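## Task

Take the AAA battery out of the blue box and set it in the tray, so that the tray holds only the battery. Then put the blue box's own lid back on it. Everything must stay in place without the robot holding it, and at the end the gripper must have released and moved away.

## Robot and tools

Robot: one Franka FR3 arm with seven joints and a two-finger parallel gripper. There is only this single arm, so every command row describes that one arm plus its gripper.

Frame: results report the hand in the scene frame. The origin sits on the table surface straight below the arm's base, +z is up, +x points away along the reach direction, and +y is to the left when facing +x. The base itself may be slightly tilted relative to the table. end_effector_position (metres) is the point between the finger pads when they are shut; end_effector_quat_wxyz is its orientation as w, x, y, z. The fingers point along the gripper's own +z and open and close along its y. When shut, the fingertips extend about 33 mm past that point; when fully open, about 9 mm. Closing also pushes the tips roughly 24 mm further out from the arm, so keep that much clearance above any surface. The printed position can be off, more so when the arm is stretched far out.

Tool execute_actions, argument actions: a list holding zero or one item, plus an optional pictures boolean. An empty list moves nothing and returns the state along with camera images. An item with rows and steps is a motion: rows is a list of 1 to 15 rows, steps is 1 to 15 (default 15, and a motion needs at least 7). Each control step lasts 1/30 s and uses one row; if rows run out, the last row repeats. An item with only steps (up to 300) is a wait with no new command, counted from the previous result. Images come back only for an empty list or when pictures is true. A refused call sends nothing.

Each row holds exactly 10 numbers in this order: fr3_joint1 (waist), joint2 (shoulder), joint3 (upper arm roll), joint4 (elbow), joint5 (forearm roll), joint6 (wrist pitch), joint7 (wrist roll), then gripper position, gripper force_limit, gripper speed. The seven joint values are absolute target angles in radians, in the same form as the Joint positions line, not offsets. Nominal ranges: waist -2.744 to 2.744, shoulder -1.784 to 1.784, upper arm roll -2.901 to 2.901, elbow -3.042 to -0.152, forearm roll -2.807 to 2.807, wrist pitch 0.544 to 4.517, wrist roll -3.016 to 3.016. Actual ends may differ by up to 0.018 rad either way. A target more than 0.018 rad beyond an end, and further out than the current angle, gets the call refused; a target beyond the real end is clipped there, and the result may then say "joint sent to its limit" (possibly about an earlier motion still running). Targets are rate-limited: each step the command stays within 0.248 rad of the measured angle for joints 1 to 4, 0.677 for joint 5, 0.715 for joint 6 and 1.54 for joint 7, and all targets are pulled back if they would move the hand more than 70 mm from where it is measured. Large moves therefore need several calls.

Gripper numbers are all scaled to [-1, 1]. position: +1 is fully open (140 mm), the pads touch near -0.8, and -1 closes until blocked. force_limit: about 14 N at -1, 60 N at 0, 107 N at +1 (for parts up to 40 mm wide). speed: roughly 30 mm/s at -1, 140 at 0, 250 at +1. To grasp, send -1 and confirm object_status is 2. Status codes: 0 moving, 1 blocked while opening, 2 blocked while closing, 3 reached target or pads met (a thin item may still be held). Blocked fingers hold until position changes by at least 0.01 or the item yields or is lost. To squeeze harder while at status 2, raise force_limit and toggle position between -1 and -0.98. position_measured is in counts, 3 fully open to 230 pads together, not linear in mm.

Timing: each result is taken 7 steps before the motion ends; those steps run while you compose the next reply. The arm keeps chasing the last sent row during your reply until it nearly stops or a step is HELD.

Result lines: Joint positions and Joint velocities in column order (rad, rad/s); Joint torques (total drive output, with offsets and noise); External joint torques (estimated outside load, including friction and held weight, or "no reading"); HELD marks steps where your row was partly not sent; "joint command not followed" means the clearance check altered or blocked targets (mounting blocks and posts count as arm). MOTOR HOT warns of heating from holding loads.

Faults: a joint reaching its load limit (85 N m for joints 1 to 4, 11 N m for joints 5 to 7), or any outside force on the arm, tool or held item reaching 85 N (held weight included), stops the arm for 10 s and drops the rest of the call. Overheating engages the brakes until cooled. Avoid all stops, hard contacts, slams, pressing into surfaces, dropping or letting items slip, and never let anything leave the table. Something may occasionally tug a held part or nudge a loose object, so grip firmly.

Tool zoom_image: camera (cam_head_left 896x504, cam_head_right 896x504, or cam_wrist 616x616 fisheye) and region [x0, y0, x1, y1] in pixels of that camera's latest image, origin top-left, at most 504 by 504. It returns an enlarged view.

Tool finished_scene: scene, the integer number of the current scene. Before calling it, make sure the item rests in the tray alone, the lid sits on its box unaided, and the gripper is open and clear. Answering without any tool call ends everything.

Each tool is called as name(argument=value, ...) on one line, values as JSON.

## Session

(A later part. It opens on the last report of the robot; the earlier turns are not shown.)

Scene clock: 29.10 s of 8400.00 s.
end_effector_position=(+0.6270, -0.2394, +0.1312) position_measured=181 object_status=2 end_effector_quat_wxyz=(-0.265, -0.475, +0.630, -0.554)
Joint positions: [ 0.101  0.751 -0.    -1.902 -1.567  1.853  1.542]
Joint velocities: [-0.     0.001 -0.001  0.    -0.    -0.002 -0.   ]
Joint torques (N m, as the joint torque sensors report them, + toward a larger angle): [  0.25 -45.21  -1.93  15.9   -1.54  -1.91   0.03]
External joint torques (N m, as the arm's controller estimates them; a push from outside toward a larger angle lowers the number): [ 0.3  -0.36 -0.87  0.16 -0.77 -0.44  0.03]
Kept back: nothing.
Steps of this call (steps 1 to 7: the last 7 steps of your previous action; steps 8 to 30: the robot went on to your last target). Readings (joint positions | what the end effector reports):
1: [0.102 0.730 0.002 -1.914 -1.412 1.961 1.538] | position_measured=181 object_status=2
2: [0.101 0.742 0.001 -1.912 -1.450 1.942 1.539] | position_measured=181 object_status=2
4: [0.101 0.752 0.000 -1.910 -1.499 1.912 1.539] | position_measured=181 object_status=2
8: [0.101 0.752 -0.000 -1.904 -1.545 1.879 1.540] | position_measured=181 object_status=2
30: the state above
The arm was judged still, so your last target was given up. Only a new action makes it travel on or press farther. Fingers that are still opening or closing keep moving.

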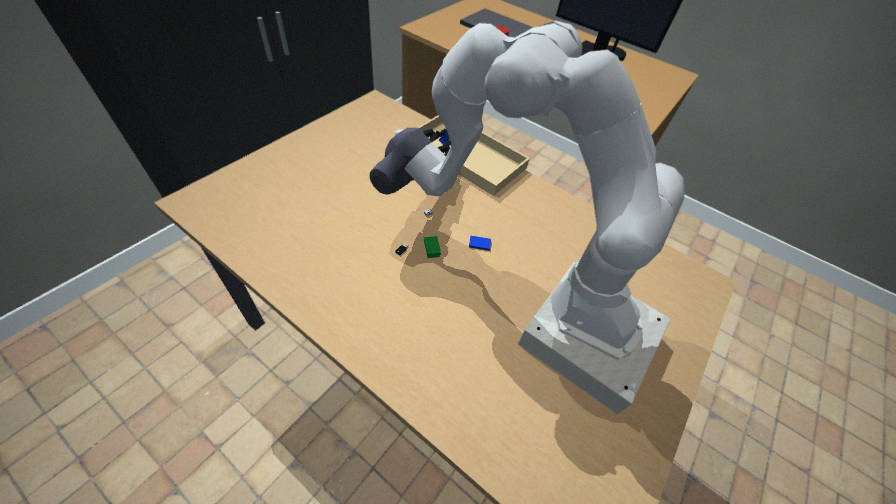

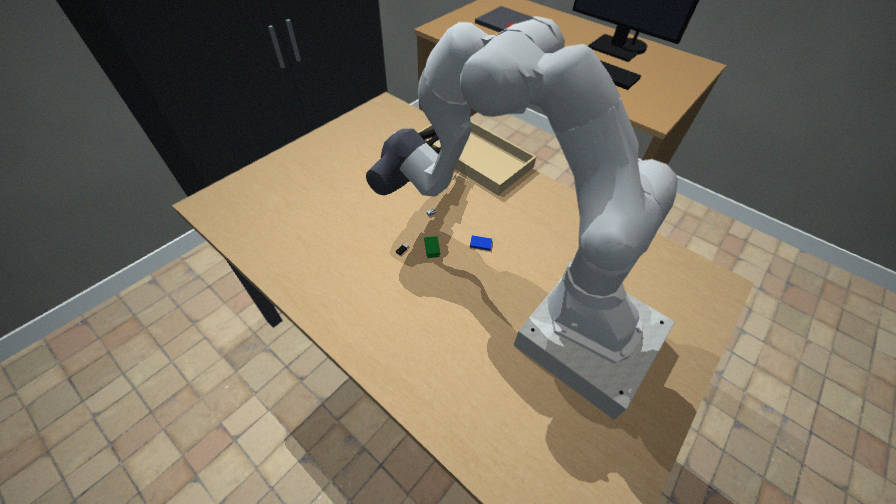

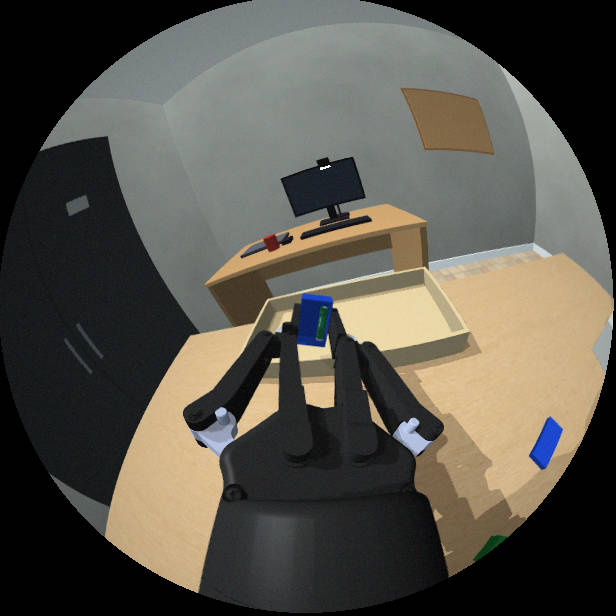

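execute_actions(actions=[{"rows":[[0.1,0.70,0,-2.05,-1.57,1.55,1.2,-1,-0.3,0]],"steps":15}], pictures=false)

execute_actions(actions=[{"rows":[[0.1,0.80,0,-2.11,-1.57,1.5,1.2,-1,-0.3,0]],"steps":15}], pictures=false)

execute_actions(actions=[{"steps":15}], pictures=true)

Scene clock: 30.13 s of 8400.00 s.
end_effector_position=(+0.5529, -0.2745, +0.1732) position_measured=181 object_status=2 end_effector_quat_wxyz=(-0.410, -0.487, +0.541, -0.549)
Joint positions: [ 0.101  0.708  0.    -2.039 -1.568  1.637  1.37 ]
Joint velocities: [-0.01  -0.034 -0.009 -0.154  0.001 -0.516 -0.55 ]
Joint torques (N m, as the joint torque sensors report them, + toward a larger angle): [  1.07 -44.69  -0.86  13.24  -1.37  -2.28  -0.24]
External joint torques (N m, as the arm's controller estimates them; a push from outside toward a larger angle lowers the number): [-0.08 -0.69 -0.57 -2.84 -0.22 -0.44 -0.27]
Steps of this call (steps 1 to 23: nothing new was sent; steps 24 to 31: the first 8 steps of this action). Readings (joint positions | what the end effector reports):
24: [0.101 0.743 0.001 -1.918 -1.568 1.831 1.526] | position_measured=181 object_status=2
25: [0.102 0.733 0.002 -1.943 -1.568 1.801 1.505] | position_measured=181 object_status=2
27: [0.102 0.719 0.002 -1.988 -1.568 1.739 1.460] | position_measured=181 object_status=2
31: the state above

Scene clock: 30.63 s of 8400.00 s.
end_effector_position=(+0.4872, -0.2898, +0.1436) position_measured=181 object_status=2 end_effector_quat_wxyz=(+0.527, +0.525, -0.445, +0.499)
Joint positions: [ 0.101  0.806  0.    -2.112 -1.57   1.519  1.235]
Joint velocities: [-0.001  0.019 -0.    -0.017  0.    -0.089 -0.105]
Joint torques (N m, as the joint torque sensors report them, + toward a larger angle): [  0.49 -45.08  -2.05  11.35  -0.46  -3.21  -0.23]
External joint torques (N m, as the arm's controller estimates them; a push from outside toward a larger angle lowers the number): [ 0.09  0.87 -0.34 -2.16  0.58 -0.51 -0.27]
Steps of this call (steps 1 to 7: the last 7 steps of your previous action; steps 8 to 15: the first 8 steps of this action). Readings (joint positions | what the end effector reports):
8: [0.101 0.708 0.000 -2.052 -1.570 1.561 1.273] | position_measured=181 object_status=2
9: [0.102 0.727 0.000 -2.064 -1.571 1.550 1.265] | position_measured=181 object_status=2
11: [0.101 0.772 0.000 -2.091 -1.571 1.535 1.253] | position_measured=181 object_status=2
15: the state above

Scene clock: 31.13 s of 8400.00 s.
end_effector_position=(+0.4874, -0.2908, +0.1506) position_measured=181 object_status=2 end_effector_quat_wxyz=(+0.537, +0.525, -0.436, +0.496)
Joint positions: [ 0.101  0.801  0.    -2.112 -1.57   1.504  1.21 ]
Joint velocities: [ 0.001 -0.    -0.     0.    -0.001 -0.005 -0.02 ]
Joint torques (N m, as the joint torque sensors report them, + toward a larger angle): [ -0.15 -41.    -2.03  10.26  -0.51  -2.94  -0.16]
External joint torques (N m, as the arm's controller estimates them; a push from outside toward a larger angle lowers the number): [ 0.04 -0.69 -0.12  0.07  0.07 -0.4  -0.2 ]
Kept back: nothing.
Steps of this call (steps 1 to 7: the last 7 steps of your previous action; steps 8 to 15: the robot went on to your last target). Readings (joint positions | what the end effector reports):
1: [0.101 0.806 0.000 -2.112 -1.570 1.516 1.232] | position_measured=181 object_status=2
2: [0.101 0.805 0.000 -2.112 -1.570 1.514 1.229] | position_measured=181 object_status=2
4: [0.101 0.803 0.000 -2.112 -1.570 1.510 1.224] | position_measured=181 object_status=2
8: [0.101 0.802 0.000 -2.112 -1.570 1.506 1.217] | position_measured=181 object_status=2
15: the state above

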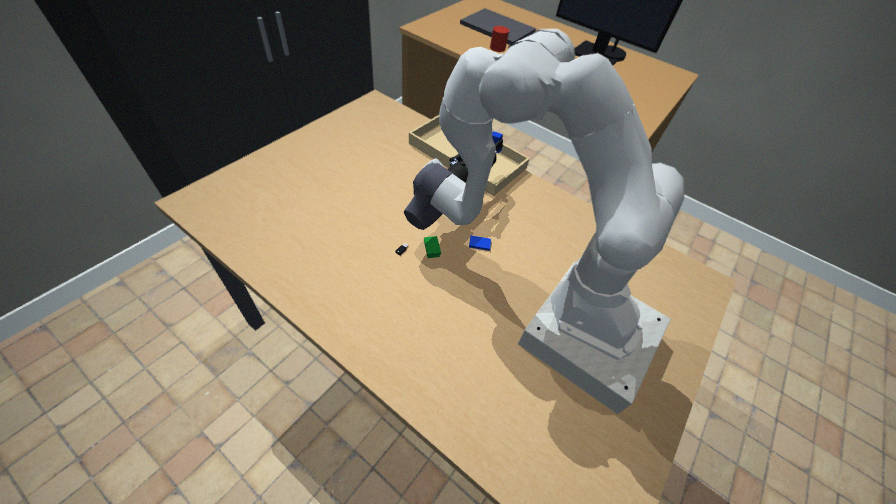

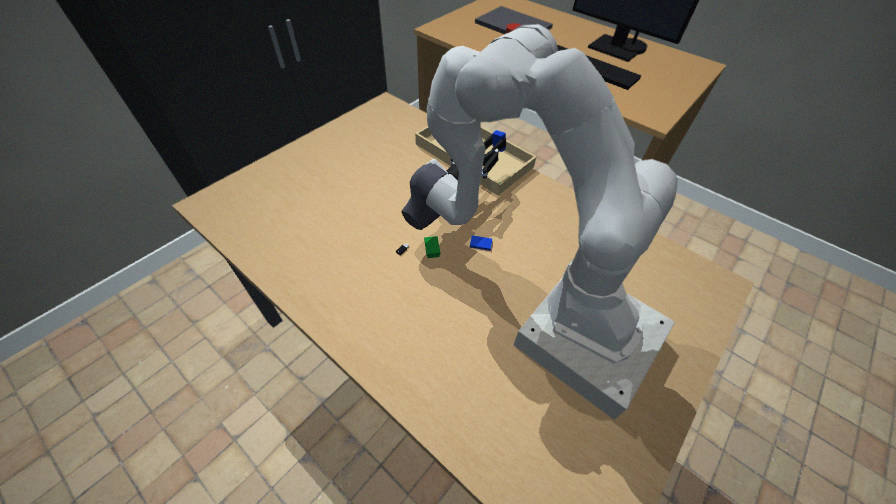

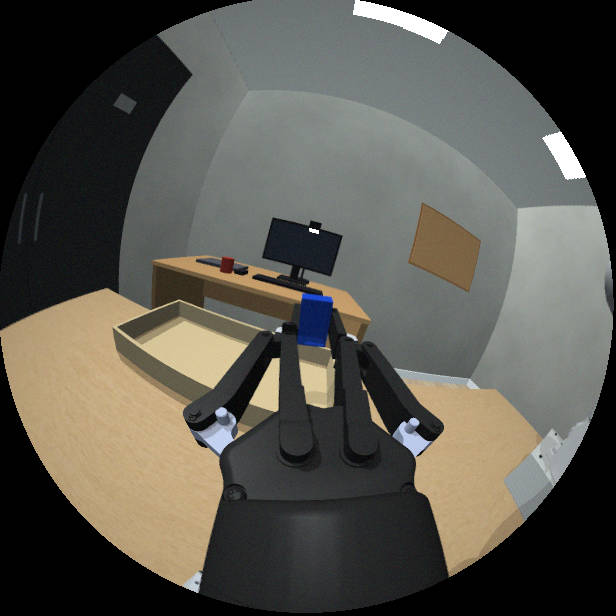

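zoom_image(camera="cam_wrist", region=[100,260,400,450])

zoom_image(camera="cam_head_right", region=[390,100,560,260])

Region (100, 260, 400, 450) of cam_wrist's 616x616 image, scaled by 1.680, with more detail than that image has; it fills the top 319 rows of this view, and the rest is white.

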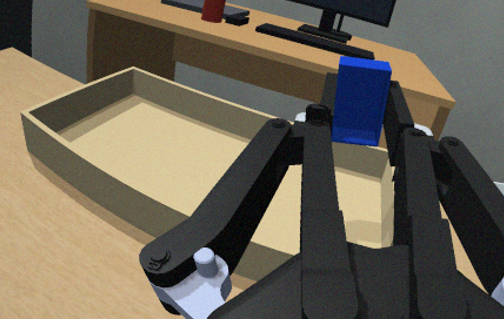

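Region (390, 100, 560, 260) of cam_head_right's 896x504 image, scaled by 2.965, with more detail than that image has; it fills the top 474 rows of this view, and the rest is white.

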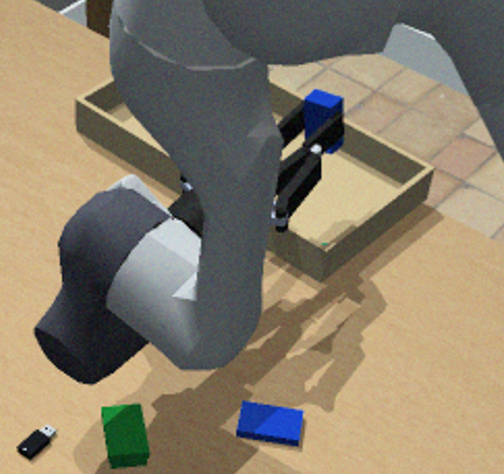

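execute_actions(actions=[{"rows":[[0.1,0.45,0,-2.0,-1.57,1.6,1.2,-1,-0.3,0]],"steps":15}], pictures=false)

execute_actions(actions=[{"rows":[[0.1,0.2,0,-2.2,-0.8,2.0,1.1,-1,-0.3,0]],"steps":15}], pictures=false)

execute_actions(actions=[{"rows":[[-0.14,-0.05,0,-2.62,0,2.57,1.025,-1,-0.3,0]],"steps":15}], pictures=false)

execute_actions(actions=[{"steps":30}], pictures=true)

Scene clock: 32.73 s of 8400.00 s.
end_effector_position=(+0.5658, -0.2820, +0.2667) position_measured=181 object_status=2 end_effector_quat_wxyz=(+0.448, +0.470, -0.520, +0.555)
Joint positions: [ 0.1    0.58   0.    -2.038 -1.568  1.552  1.203]
Joint velocities: [ 0.    -1.    -0.001  0.3    0.001  0.174 -0.   ]
Joint torques (N m, as the joint torque sensors report them, + toward a larger angle): [  0.23 -38.46  -1.4   13.46  -1.55  -2.04  -0.21]
External joint torques (N m, as the arm's controller estimates them; a push from outside toward a larger angle lowers the number): [ 0.52 -0.92  0.18 -0.31 -0.4   0.24 -0.23]
Steps of this call (steps 1 to 15: the robot went on to your last target; steps 16 to 40: nothing new was sent; steps 41 to 48: the first 8 steps of this action). Readings (joint positions | what the end effector reports):
41: [0.101 0.794 0.000 -2.110 -1.569 1.510 1.203] | position_measured=181 object_status=2
42: [0.100 0.772 0.000 -2.102 -1.568 1.517 1.203] | position_measured=181 object_status=2
44: [0.100 0.712 0.000 -2.079 -1.568 1.530 1.203] | position_measured=181 object_status=2
48: the state above

Scene clock: 33.23 s of 8400.00 s.
end_effector_position=(+0.5158, -0.2408, +0.2733) position_measured=181 object_status=2 end_effector_quat_wxyz=(-0.345, -0.445, +0.702, -0.436)
Joint positions: [ 0.1    0.293 -0.001 -2.122 -1.183  1.755  1.178]
Joint velocities: [-0.001 -0.506  0.002 -0.406  1.42   0.66  -0.113]
Joint torques (N m, as the joint torque sensors report them, + toward a larger angle): [  0.21 -34.32  -1.59  18.71  -0.52  -0.11  -0.25]
External joint torques (N m, as the arm's controller estimates them; a push from outside toward a larger angle lowers the number): [ 0.04 -0.37 -1.17 -2.26  1.31  0.64 -0.25]
Steps of this call (steps 1 to 7: the last 7 steps of your previous action; steps 8 to 15: the first 8 steps of this action). Readings (joint positions | what the end effector reports):
8: [0.100 0.430 -0.001 -2.008 -1.535 1.603 1.201] | position_measured=181 object_status=2
9: [0.100 0.408 -0.001 -2.030 -1.483 1.625 1.198] | position_measured=181 object_status=2
11: [0.100 0.367 -0.001 -2.063 -1.382 1.667 1.192] | position_measured=181 object_status=2
15: the state above

Scene clock: 33.73 s of 8400.00 s.
end_effector_position=(+0.3881, -0.0882, +0.1281) position_measured=181 object_status=2 end_effector_quat_wxyz=(-0.076, -0.207, +0.975, -0.017)
Joint positions: [-0.135 -0.038 -0.009 -2.59  -0.129  2.417  1.079]
Joint velocities: [-0.096 -0.061  0.032 -0.461  1.075  0.867 -0.168]
Joint torques (N m, as the joint torque sensors report them, + toward a larger angle): [  1.53 -29.33   3.27  21.34   1.38   3.78  -0.38]
External joint torques (N m, as the arm's controller estimates them; a push from outside toward a larger angle lowers the number): [-1.8  -0.8  -0.11 -3.38  1.25  0.79 -0.38]
Steps of this call (steps 1 to 7: the last 7 steps of your previous action; steps 8 to 15: the first 8 steps of this action). Readings (joint positions | what the end effector reports):
8: [0.075 0.181 0.011 -2.226 -0.808 1.984 1.137] | position_measured=181 object_status=2
9: [0.025 0.122 0.019 -2.298 -0.665 2.083 1.126] | position_measured=181 object_status=2
11: [-0.069 0.011 0.005 -2.442 -0.388 2.244 1.107] | position_measured=181 object_status=2
15: the state above

Scene clock: 34.73 s of 8400.00 s.
end_effector_position=(+0.4250, -0.0738, +0.1321) position_measured=181 object_status=2 end_effector_quat_wxyz=(-0.001, -0.185, +0.983, -0.002)
Joint positions: [-0.138 -0.048 -0.001 -2.618 -0.003  2.567  1.03 ]
Joint velocities: [-0.001 -0.001 -0.    -0.001  0.002  0.002 -0.005]
Joint torques (N m, as the joint torque sensors report them, + toward a larger angle): [ -0.44 -26.04   0.39  17.24   1.33   2.9   -0.23]
External joint torques (N m, as the arm's controller estimates them; a push from outside toward a larger angle lowers the number): [-0.38 -1.12  0.49 -1.61  0.89  0.47 -0.23]
Kept back: nothing.
Steps of this call (steps 1 to 7: the last 7 steps of your previous action; steps 8 to 30: the robot went on to your last target). Readings (joint positions | what the end effector reports):
1: [-0.137 -0.039 -0.007 -2.602 -0.099 2.443 1.074] | position_measured=181 object_status=2
2: [-0.138 -0.041 -0.006 -2.609 -0.076 2.465 1.069] | position_measured=181 object_status=2
4: [-0.138 -0.045 -0.003 -2.615 -0.045 2.498 1.061] | position_measured=181 object_status=2
8: [-0.138 -0.048 -0.001 -2.617 -0.017 2.536 1.049] | position_measured=181 object_status=2
30: the state above
The arm was judged still, so your last target was given up. Only a new action makes it travel on or press farther. Fingers that are still opening or closing keep moving.

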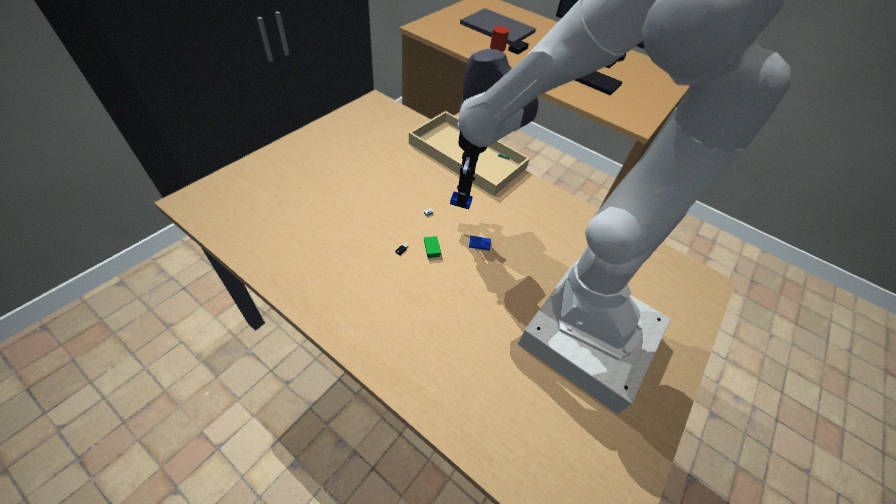

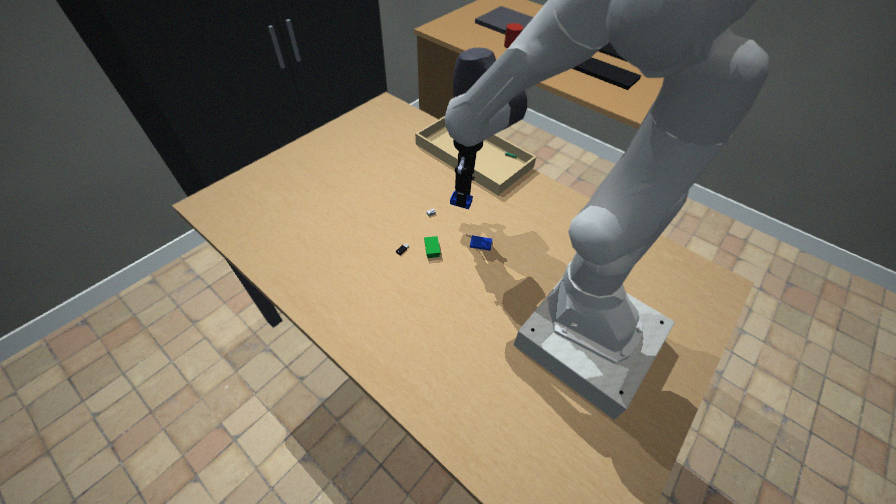

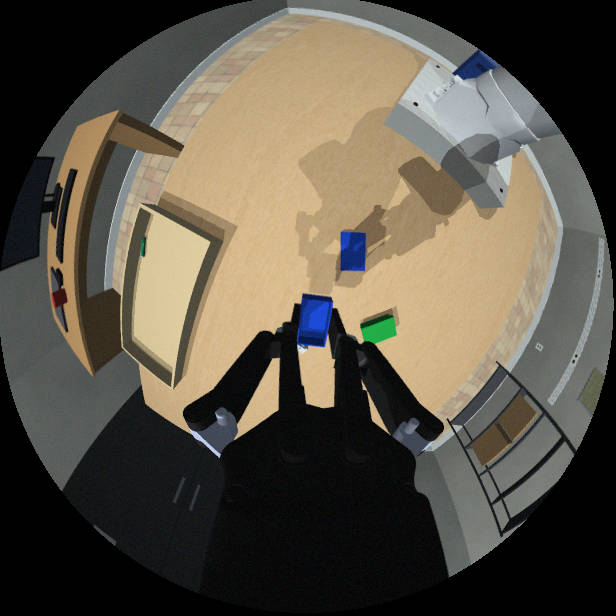

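execute_actions(actions=[{"rows":[[-0.14,0.19,0,-2.603,0,2.79,1.025,-1,-0.3,0]],"steps":15}], pictures=false)

execute_actions(actions=[{"steps":15}], pictures=false)

execute_actions(actions=[{"rows":[[-0.14,0.226,0,-2.60,0,2.826,1.025,-1,-0.3,0]],"steps":15}], pictures=false)

execute_actions(actions=[{"rows":[[-0.14,0.226,0,-2.60,0,2.826,1.025,-0.2,-0.4,0]],"steps":15}], pictures=false)

execute_actions(actions=[{"rows":[[-0.14,0.04,0,-2.61,0,2.65,1.025,-0.2,-0.4,0]],"steps":15}], pictures=false)

execute_actions(actions=[{"rows":[[-0.14,-0.231,0,-2.946,0,2.715,1.025,-0.2,-0.4,0]],"steps":15}], pictures=false)

execute_actions(actions=[{"rows":[[-0.14,-0.06,0,-2.94,0,2.88,1.025,-0.2,-0.4,0]],"steps":15}], pictures=false)

execute_actions(actions=[{"steps":15}], pictures=true)

Scene clock: 35.77 s of 8400.00 s.
end_effector_position=(+0.4094, -0.0711, +0.0471) position_measured=181 object_status=2 end_effector_quat_wxyz=(-0.029, -0.186, +0.982, +0.009)
Joint positions: [-0.138  0.189 -0.001 -2.609 -0.003  2.736  1.028]
Joint velocities: [ 0.001  0.073 -0.     0.005 -0.001  0.293  0.002]
Joint torques (N m, as the joint torque sensors report them, + toward a larger angle): [ -1.22 -30.94   0.29  17.62   1.13   3.25  -0.22]
External joint torques (N m, as the arm's controller estimates them; a push from outside toward a larger angle lowers the number): [-1.26  2.41  0.06 -0.13  0.87  0.53 -0.22]
Steps of this call (steps 1 to 23: nothing new was sent; steps 24 to 31: the first 8 steps of this action). Readings (joint positions | what the end effector reports):
24: [-0.138 -0.022 -0.001 -2.609 -0.003 2.597 1.028] | position_measured=181 object_status=2
25: [-0.138 0.035 -0.001 -2.598 -0.003 2.633 1.028] | position_measured=181 object_status=2
27: [-0.138 0.129 -0.001 -2.601 -0.003 2.683 1.028] | position_measured=181 object_status=2
31: the state above

Scene clock: 36.27 s of 8400.00 s.
end_effector_position=(+0.4272, -0.0741, +0.0516) position_measured=181 object_status=2 end_effector_quat_wxyz=(-0.004, -0.186, +0.983, -0.000)
Joint positions: [-0.138  0.19  -0.001 -2.605 -0.003  2.785  1.028]
Joint velocities: [ 0.001  0.    -0.001 -0.     0.     0.016 -0.   ]
Joint torques (N m, as the joint torque sensors report them, + toward a larger angle): [ -0.81 -28.91  -0.68  15.11   1.11   3.    -0.24]
External joint torques (N m, as the arm's controller estimates them; a push from outside toward a larger angle lowers the number): [-0.72  0.34 -0.76 -0.05  0.83  0.58 -0.24]
Kept back: nothing.
Steps of this call (steps 1 to 7: the last 7 steps of your previous action; steps 8 to 15: the robot went on to your last target). Readings (joint positions | what the end effector reports):
1: [-0.138 0.190 -0.001 -2.608 -0.003 2.745 1.028] | position_measured=181 object_status=2
2: [-0.138 0.190 -0.001 -2.607 -0.003 2.752 1.028] | position_measured=181 object_status=2
4: [-0.138 0.190 -0.001 -2.606 -0.003 2.764 1.028] | position_measured=181 object_status=2
8: [-0.138 0.190 -0.001 -2.605 -0.003 2.777 1.028] | position_measured=181 object_status=2
15: the state above

Scene clock: 36.53 s of 8400.00 s.
end_effector_position=(+0.4268, -0.0740, +0.0404) position_measured=181 object_status=2 end_effector_quat_wxyz=(-0.005, -0.186, +0.983, -0.000)
Joint positions: [-0.138  0.224 -0.001 -2.601 -0.003  2.815  1.028]
Joint velocities: [-0.001  0.009 -0.001  0.    -0.001  0.051 -0.001]
Joint torques (N m, as the joint torque sensors report them, + toward a larger angle): [  0.03 -28.06   0.15  14.51   1.04   2.91  -0.2 ]
External joint torques (N m, as the arm's controller estimates them; a push from outside toward a larger angle lowers the number): [ 0.14  2.09  0.05 -0.31  0.78  0.48 -0.2 ]
Steps of this call (steps 1 to 8: the first 8 steps of this action). Readings (joint positions | what the end effector reports):
1: [-0.138 0.195 -0.001 -2.603 -0.003 2.791 1.028] | position_measured=181 object_status=2
2: [-0.138 0.203 -0.001 -2.601 -0.003 2.797 1.028] | position_measured=181 object_status=2
4: [-0.138 0.217 -0.001 -2.601 -0.003 2.806 1.028] | position_measured=181 object_status=2
8: the state above

Scene clock: 37.03 s of 8400.00 s.
end_effector_position=(+0.4293, -0.0745, +0.0410) position_measured=154 object_status=0 end_effector_quat_wxyz=(-0.001, -0.186, +0.983, -0.002)
Joint positions: [-0.138  0.225 -0.001 -2.601 -0.003  2.823  1.028]
Joint velocities: [-0.001  0.    -0.    -0.001  0.001  0.002  0.001]
Joint torques (N m, as the joint torque sensors report them, + toward a larger angle): [ -0.2  -29.03   0.64  14.52   1.07   2.78  -0.18]
External joint torques (N m, as the arm's controller estimates them; a push from outside toward a larger angle lowers the number): [-0.06  0.72  0.57 -0.05  0.81  0.36 -0.18]
Steps of this call (steps 1 to 7: the last 7 steps of your previous action; steps 8 to 15: the first 8 steps of this action). Readings (joint positions | what the end effector reports):
8: [-0.138 0.225 -0.001 -2.601 -0.003 2.822 1.028] | position_measured=181 object_status=0
9: [-0.138 0.225 -0.001 -2.601 -0.003 2.822 1.028] | position_measured=181 object_status=0
11: [-0.138 0.225 -0.001 -2.601 -0.003 2.822 1.028] | position_measured=161 object_status=0
15: the state above

Scene clock: 37.53 s of 8400.00 s.
end_effector_position=(+0.4468, -0.0775, +0.1095) position_measured=154 object_status=3 end_effector_quat_wxyz=(+0.022, -0.186, +0.982, -0.010)
Joint positions: [-0.138  0.041 -0.001 -2.604 -0.003  2.692  1.028]
Joint velocities: [-0.001 -0.045 -0.    -0.011 -0.    -0.223  0.   ]
Joint torques (N m, as the joint torque sensors report them, + toward a larger angle): [ -0.6  -23.91  -0.12  13.51   1.16   1.9   -0.2 ]
External joint torques (N m, as the arm's controller estimates them; a push from outside toward a larger angle lowers the number): [-0.44  0.06  0.   -2.52  0.76 -0.35 -0.2 ]
Steps of this call (steps 1 to 7: the last 7 steps of your previous action; steps 8 to 15: the first 8 steps of this action). Readings (joint positions | what the end effector reports):
8: [-0.138 0.205 -0.001 -2.608 -0.003 2.797 1.028] | position_measured=154 object_status=3
9: [-0.138 0.159 -0.001 -2.616 -0.003 2.767 1.028] | position_measured=154 object_status=3
11: [-0.138 0.084 -0.001 -2.610 -0.003 2.731 1.028] | position_measured=154 object_status=3
15: the state above

Scene clock: 38.03 s of 8400.00 s.
end_effector_position=(+0.3260, -0.0567, +0.1013) position_measured=154 object_status=3 end_effector_quat_wxyz=(-0.005, -0.185, +0.983, +0.000)
Joint positions: [-0.139 -0.219 -0.001 -2.931 -0.001  2.699  1.028]
Joint velocities: [-0.    -0.125  0.001 -0.225 -0.     0.056  0.001]
Joint torques (N m, as the joint torque sensors report them, + toward a larger angle): [ -0.16 -17.98  -0.02  17.47   0.79   3.45  -0.26]
External joint torques (N m, as the arm's controller estimates them; a push from outside toward a larger angle lowers the number): [-0.06 -1.06  0.29 -2.43  0.38  0.5  -0.26]
Steps of this call (steps 1 to 7: the last 7 steps of your previous action; steps 8 to 15: the first 8 steps of this action). Readings (joint positions | what the end effector reports):
8: [-0.138 0.004 -0.001 -2.654 -0.001 2.675 1.028] | position_measured=154 object_status=3
9: [-0.139 -0.070 -0.001 -2.734 -0.001 2.680 1.028] | position_measured=154 object_status=3
11: [-0.139 -0.168 -0.001 -2.847 -0.001 2.690 1.028] | position_measured=154 object_status=3
15: the state above

Scene clock: 38.53 s of 8400.00 s.
end_effector_position=(+0.3128, -0.0544, +0.0589) position_measured=154 object_status=3 end_effector_quat_wxyz=(-0.017, -0.185, +0.983, +0.005)
Joint positions: [-0.139 -0.064 -0.    -2.942 -0.001  2.84   1.028]
Joint velocities: [ 0.     0.051 -0.001 -0.    -0.001  0.223 -0.001]
Joint torques (N m, as the joint torque sensors report them, + toward a larger angle): [  0.18 -19.41   0.1   13.89   0.69   2.98  -0.31]
External joint torques (N m, as the arm's controller estimates them; a push from outside toward a larger angle lowers the number): [ 0.2   0.71  0.17 -0.26  0.49  0.59 -0.31]
Steps of this call (steps 1 to 7: the last 7 steps of your previous action; steps 8 to 15: the first 8 steps of this action). Readings (joint positions | what the end effector reports):
8: [-0.139 -0.205 -0.000 -2.939 -0.001 2.735 1.028] | position_measured=154 object_status=3
9: [-0.139 -0.159 -0.000 -2.934 -0.001 2.763 1.028] | position_measured=154 object_status=3
11: [-0.139 -0.096 -0.000 -2.939 -0.001 2.799 1.028] | position_measured=154 object_status=3
15: the state above

Scene clock: 39.03 s of 8400.00 s.
end_effector_position=(+0.3236, -0.0562, +0.0612) position_measured=154 object_status=3 end_effector_quat_wxyz=(-0.002, -0.185, +0.983, -0.001)
Joint positions: [-0.139 -0.062 -0.    -2.942 -0.001  2.876  1.028]
Joint velocities: [-0.    -0.     0.     0.001 -0.002  0.011 -0.001]
Joint torques (N m, as the joint torque sensors report them, + toward a larger angle): [  0.82 -17.45  -0.04  14.4    0.75   2.88  -0.22]
External joint torques (N m, as the arm's controller estimates them; a push from outside toward a larger angle lowers the number): [ 0.85  1.71  0.04  0.82  0.54  0.45 -0.22]
Kept back: nothing.
Steps of this call (steps 1 to 7: the last 7 steps of your previous action; steps 8 to 15: the robot went on to your last target). Readings (joint positions | what the end effector reports):
1: [-0.139 -0.063 -0.000 -2.942 -0.001 2.847 1.028] | position_measured=154 object_status=3
2: [-0.139 -0.062 -0.000 -2.942 -0.001 2.852 1.028] | position_measured=154 object_status=3
4: [-0.139 -0.062 -0.000 -2.942 -0.001 2.861 1.028] | position_measured=154 object_status=3
8: [-0.139 -0.062 -0.000 -2.942 -0.001 2.870 1.028] | position_measured=154 object_status=3
15: the state above

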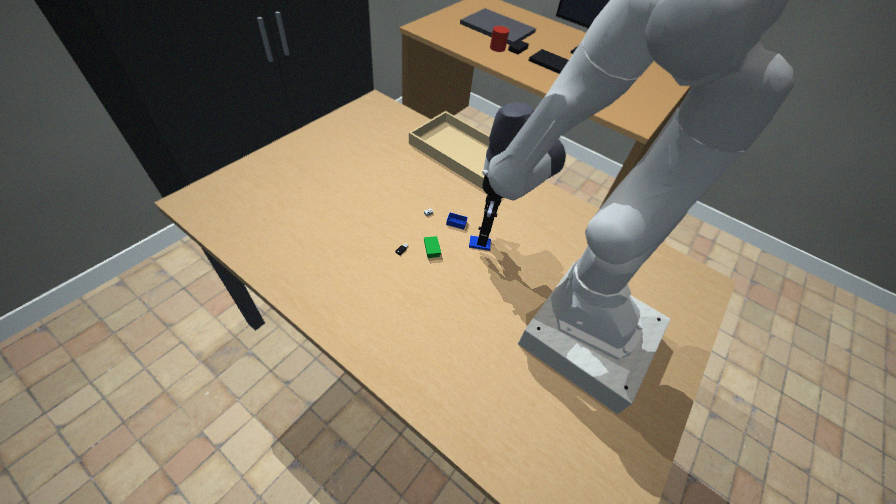

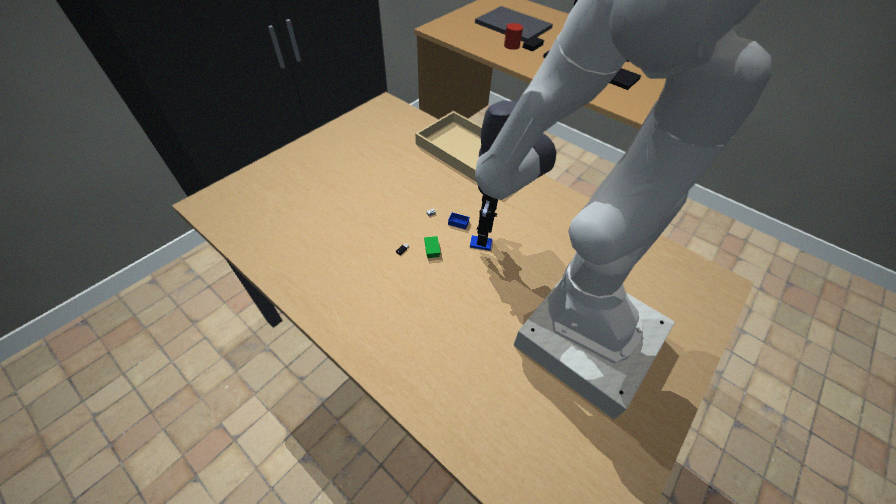

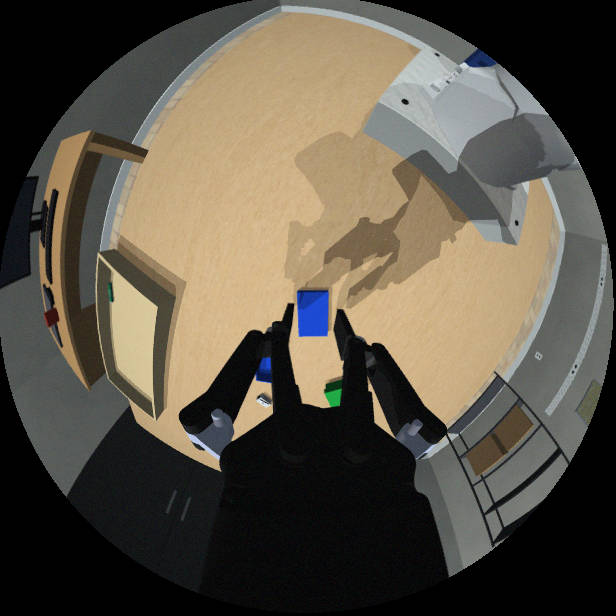

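execute_actions(actions=[{"rows":[[-0.14,0.026,0,-2.932,0,2.958,1.025,-0.2,-0.4,0]],"steps":15}], pictures=false)

execute_actions(actions=[{"steps":12}], pictures=false)

execute_actions(actions=[{"rows":[[-0.14,0.026,0,-2.932,0,2.958,1.025,-1,-0.4,0]],"steps":15}], pictures=false)

execute_actions(actions=[{"rows":[[-0.14,-0.231,0,-2.946,0,2.715,1.025,-1,-0.4,0]],"steps":15}], pictures=false)

execute_actions(actions=[{"rows":[[-0.14,0.04,0,-2.61,0,2.65,1.025,-1,-0.4,0]],"steps":15}], pictures=false)

execute_actions(actions=[{"rows":[[-0.14,0.14,0,-2.605,0,2.745,1.025,-1,-0.4,0]],"steps":15}], pictures=false)

execute_actions(actions=[{"steps":15}], pictures=true)

zoom_image(camera="cam_wrist", region=[250,250,380,380])

zoom_image(camera="cam_head_left", region=[420,180,500,250])

Scene clock: 40.07 s of 8400.00 s.
end_effector_position=(+0.3187, -0.0554, +0.0408) position_measured=154 object_status=3 end_effector_quat_wxyz=(-0.008, -0.185, +0.983, +0.002)
Joint positions: [-0.139  0.023 -0.    -2.934 -0.001  2.938  1.028]
Joint velocities: [-0.002  0.028  0.002  0.    -0.001  0.103  0.   ]
Joint torques (N m, as the joint torque sensors report them, + toward a larger angle): [  0.3  -20.96  -0.42  12.12   0.61   2.87  -0.12]
External joint torques (N m, as the arm's controller estimates them; a push from outside toward a larger angle lowers the number): [ 0.32  0.23 -0.43 -0.32  0.47  0.44 -0.12]
Steps of this call (steps 1 to 15: the robot went on to your last target; steps 16 to 23: nothing new was sent; steps 24 to 31: the first 8 steps of this action). Readings (joint positions | what the end effector reports):
24: [-0.139 -0.049 -0.000 -2.938 -0.001 2.890 1.028] | position_measured=154 object_status=3
25: [-0.139 -0.025 -0.000 -2.934 -0.001 2.903 1.028] | position_measured=154 object_status=3
27: [-0.139 0.007 -0.000 -2.934 -0.001 2.919 1.028] | position_measured=154 object_status=3
31: the state above

Scene clock: 40.47 s of 8400.00 s.
end_effector_position=(+0.3232, -0.0562, +0.0417) position_measured=154 object_status=3 end_effector_quat_wxyz=(-0.001, -0.185, +0.983, -0.001)
Joint positions: [-0.139  0.024 -0.    -2.934 -0.001  2.954  1.028]
Joint velocities: [ 0.001  0.     0.     0.    -0.     0.01  -0.   ]
Joint torques (N m, as the joint torque sensors report them, + toward a larger angle): [ -0.11 -20.39  -0.14  12.92   0.57   3.02  -0.17]
External joint torques (N m, as the arm's controller estimates them; a push from outside toward a larger angle lowers the number): [-0.07  0.28 -0.12  0.75  0.42  0.58 -0.17]
Kept back: nothing.
Steps of this call (steps 1 to 7: the last 7 steps of your previous action; steps 8 to 12: the robot went on to your last target). Readings (joint positions | what the end effector reports):
1: [-0.139 0.024 -0.000 -2.934 -0.001 2.941 1.028] | position_measured=154 object_status=3
2: [-0.139 0.024 -0.000 -2.934 -0.001 2.944 1.028] | position_measured=154 object_status=3
4: [-0.139 0.024 -0.000 -2.934 -0.001 2.948 1.028] | position_measured=154 object_status=3
8: [-0.139 0.024 -0.000 -2.934 -0.001 2.952 1.028] | position_measured=154 object_status=3
12: the state above

Scene clock: 40.73 s of 8400.00 s.
end_effector_position=(+0.3236, -0.0563, +0.0418) position_measured=205 object_status=0 end_effector_quat_wxyz=(-0.001, -0.185, +0.983, -0.001)
Joint positions: [-0.139  0.024 -0.    -2.934 -0.001  2.955  1.028]
Joint velocities: [ 0.     0.    -0.001  0.     0.     0.003 -0.   ]
Joint torques (N m, as the joint torque sensors report them, + toward a larger angle): [  0.32 -20.3    0.05  12.27   0.59   2.95  -0.11]
External joint torques (N m, as the arm's controller estimates them; a push from outside toward a larger angle lowers the number): [ 0.42  0.38  0.12  0.19  0.43  0.52 -0.11]
Steps of this call (steps 1 to 8: the first 8 steps of this action). Readings (joint positions | what the end effector reports):
1: [-0.139 0.024 -0.000 -2.934 -0.001 2.954 1.028] | position_measured=154 object_status=0
2: [-0.139 0.024 -0.000 -2.934 -0.001 2.954 1.028] | position_measured=160 object_status=0
4: [-0.139 0.024 -0.000 -2.934 -0.001 2.955 1.028] | position_measured=175 object_status=0
8: the state above

Scene clock: 41.23 s of 8400.00 s.
end_effector_position=(+0.3443, -0.0598, +0.1072) position_measured=232 object_status=3 end_effector_quat_wxyz=(+0.027, -0.185, +0.982, -0.011)
Joint positions: [-0.139 -0.225 -0.    -2.94  -0.001  2.771  1.028]
Joint velocities: [-0.    -0.089  0.    -0.023  0.    -0.314  0.   ]
Joint torques (N m, as the joint torque sensors report them, + toward a larger angle): [  0.25 -15.93  -0.21  14.53   0.75   2.07  -0.22]
External joint torques (N m, as the arm's controller estimates them; a push from outside toward a larger angle lowers the number): [ 0.32 -1.59  0.08 -1.03  0.39 -0.31 -0.22]
Steps of this call (steps 1 to 7: the last 7 steps of your previous action; steps 8 to 15: the first 8 steps of this action). Readings (joint positions | what the end effector reports):
8: [-0.139 -0.005 -0.000 -2.941 -0.001 2.919 1.028] | position_measured=232 object_status=0
9: [-0.139 -0.073 -0.000 -2.950 -0.001 2.878 1.028] | position_measured=232 object_status=3
11: [-0.139 -0.172 -0.000 -2.943 -0.001 2.829 1.028] | position_measured=232 object_status=3
15: the state above

Scene clock: 41.73 s of 8400.00 s.
end_effector_position=(+0.4317, -0.0747, +0.1058) position_measured=232 object_status=3 end_effector_quat_wxyz=(+0.009, -0.185, +0.983, -0.005)
Joint positions: [-0.139  0.028  0.    -2.625 -0.002  2.671  1.028]
Joint velocities: [-0.001  0.119 -0.001  0.213  0.    -0.094  0.001]
Joint torques (N m, as the joint torque sensors report them, + toward a larger angle): [  0.61 -25.61  -0.3   14.55   0.91   1.67  -0.2 ]
External joint torques (N m, as the arm's controller estimates them; a push from outside toward a larger angle lowers the number): [ 0.66  0.42 -0.29 -0.43  0.59 -0.39 -0.21]
Steps of this call (steps 1 to 7: the last 7 steps of your previous action; steps 8 to 15: the first 8 steps of this action). Readings (joint positions | what the end effector reports):
8: [-0.139 -0.187 0.000 -2.903 -0.002 2.714 1.028] | position_measured=232 object_status=3
9: [-0.139 -0.110 0.000 -2.824 -0.002 2.702 1.028] | position_measured=232 object_status=3
11: [-0.139 -0.018 0.000 -2.706 -0.002 2.687 1.028] | position_measured=232 object_status=3
15: the state above

Scene clock: 42.23 s of 8400.00 s.
end_effector_position=(+0.4239, -0.0734, +0.0680) position_measured=232 object_status=3 end_effector_quat_wxyz=(-0.010, -0.185, +0.983, +0.002)
Joint positions: [-0.139  0.139  0.    -2.607 -0.002  2.723  1.028]
Joint velocities: [-0.     0.021  0.001  0.001 -0.001  0.113  0.   ]
Joint torques (N m, as the joint torque sensors report them, + toward a larger angle): [  0.17 -28.71  -0.58  16.66   0.83   2.91  -0.27]
External joint torques (N m, as the arm's controller estimates them; a push from outside toward a larger angle lowers the number): [ 0.22  1.11 -0.66 -0.31  0.52  0.41 -0.27]
Steps of this call (steps 1 to 7: the last 7 steps of your previous action; steps 8 to 15: the first 8 steps of this action). Readings (joint positions | what the end effector reports):
8: [-0.139 0.051 0.000 -2.608 -0.002 2.670 1.028] | position_measured=232 object_status=3
9: [-0.139 0.077 0.000 -2.603 -0.002 2.685 1.028] | position_measured=232 object_status=3
11: [-0.139 0.117 0.000 -2.605 -0.002 2.703 1.028] | position_measured=232 object_status=3
15: the state above

Scene clock: 42.73 s of 8400.00 s.
end_effector_position=(+0.4299, -0.0744, +0.0696) position_measured=232 object_status=3 end_effector_quat_wxyz=(-0.002, -0.185, +0.983, -0.001)
Joint positions: [-0.139  0.139  0.    -2.607 -0.002  2.742  1.028]
Joint velocities: [ 0.     0.001  0.    -0.     0.     0.006  0.   ]
Joint torques (N m, as the joint torque sensors report them, + toward a larger angle): [ -0.54 -27.4    0.19  16.06   0.89   2.93  -0.24]
External joint torques (N m, as the arm's controller estimates them; a push from outside toward a larger angle lowers the number): [-0.48  1.03  0.11  0.02  0.58  0.5  -0.24]
Kept back: nothing.
Steps of this call (steps 1 to 7: the last 7 steps of your previous action; steps 8 to 15: the robot went on to your last target). Readings (joint positions | what the end effector reports):
1: [-0.139 0.139 0.000 -2.607 -0.002 2.726 1.028] | position_measured=232 object_status=3
2: [-0.139 0.139 0.000 -2.607 -0.002 2.729 1.028] | position_measured=232 object_status=3
4: [-0.139 0.139 0.000 -2.607 -0.002 2.734 1.028] | position_measured=232 object_status=3
8: [-0.139 0.139 0.000 -2.607 -0.002 2.739 1.028] | position_measured=232 object_status=3
15: the state above

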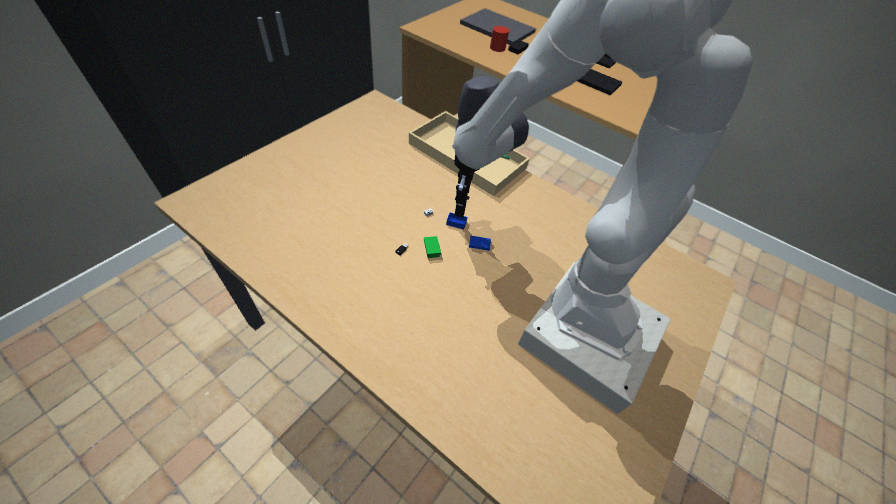

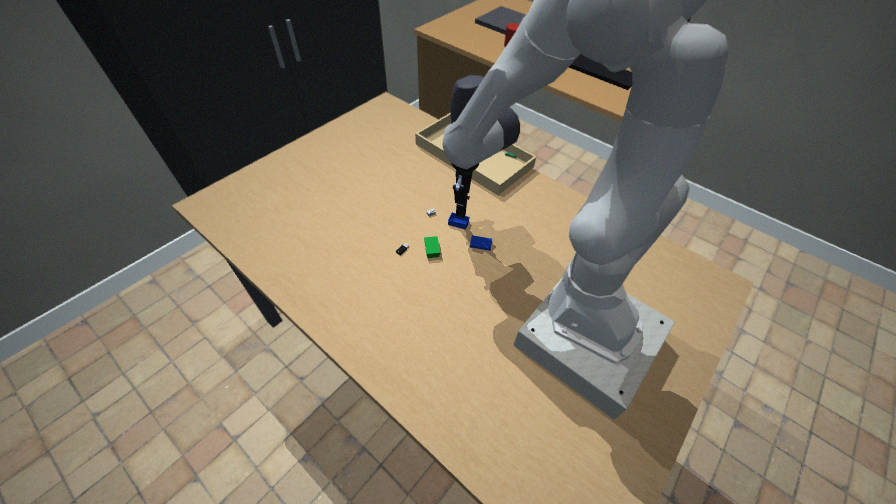

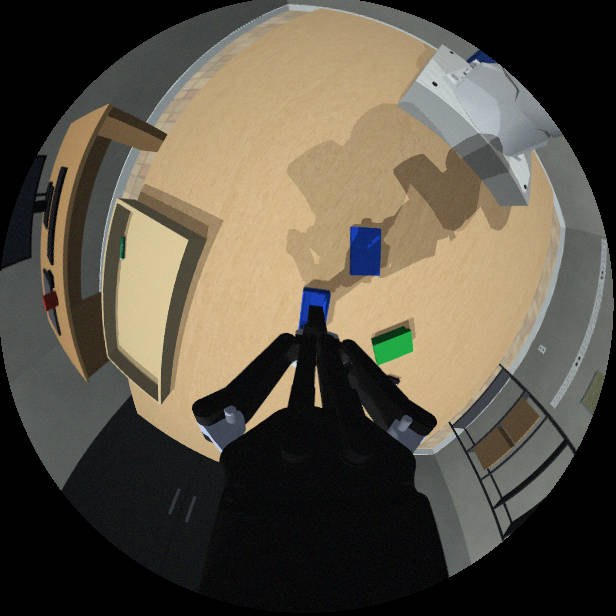

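Region (250, 250, 380, 380) of cam_wrist's 616x616 image, scaled by 3.877, with more detail than that image has.

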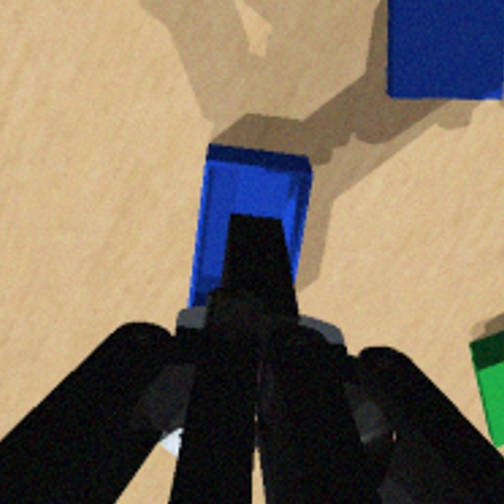

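Region (420, 180, 500, 250) of cam_head_left's 896x504 image, scaled by 6.300, with more detail than that image has; it fills the top 441 rows of this view, and the rest is white.

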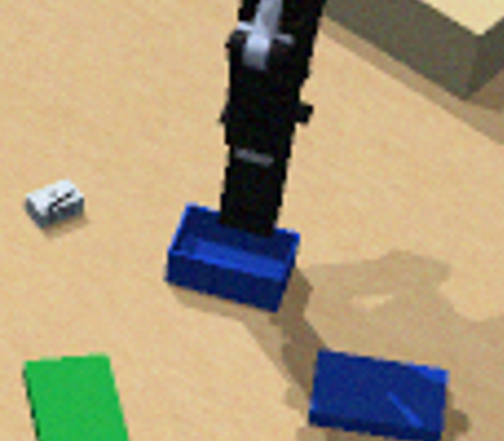

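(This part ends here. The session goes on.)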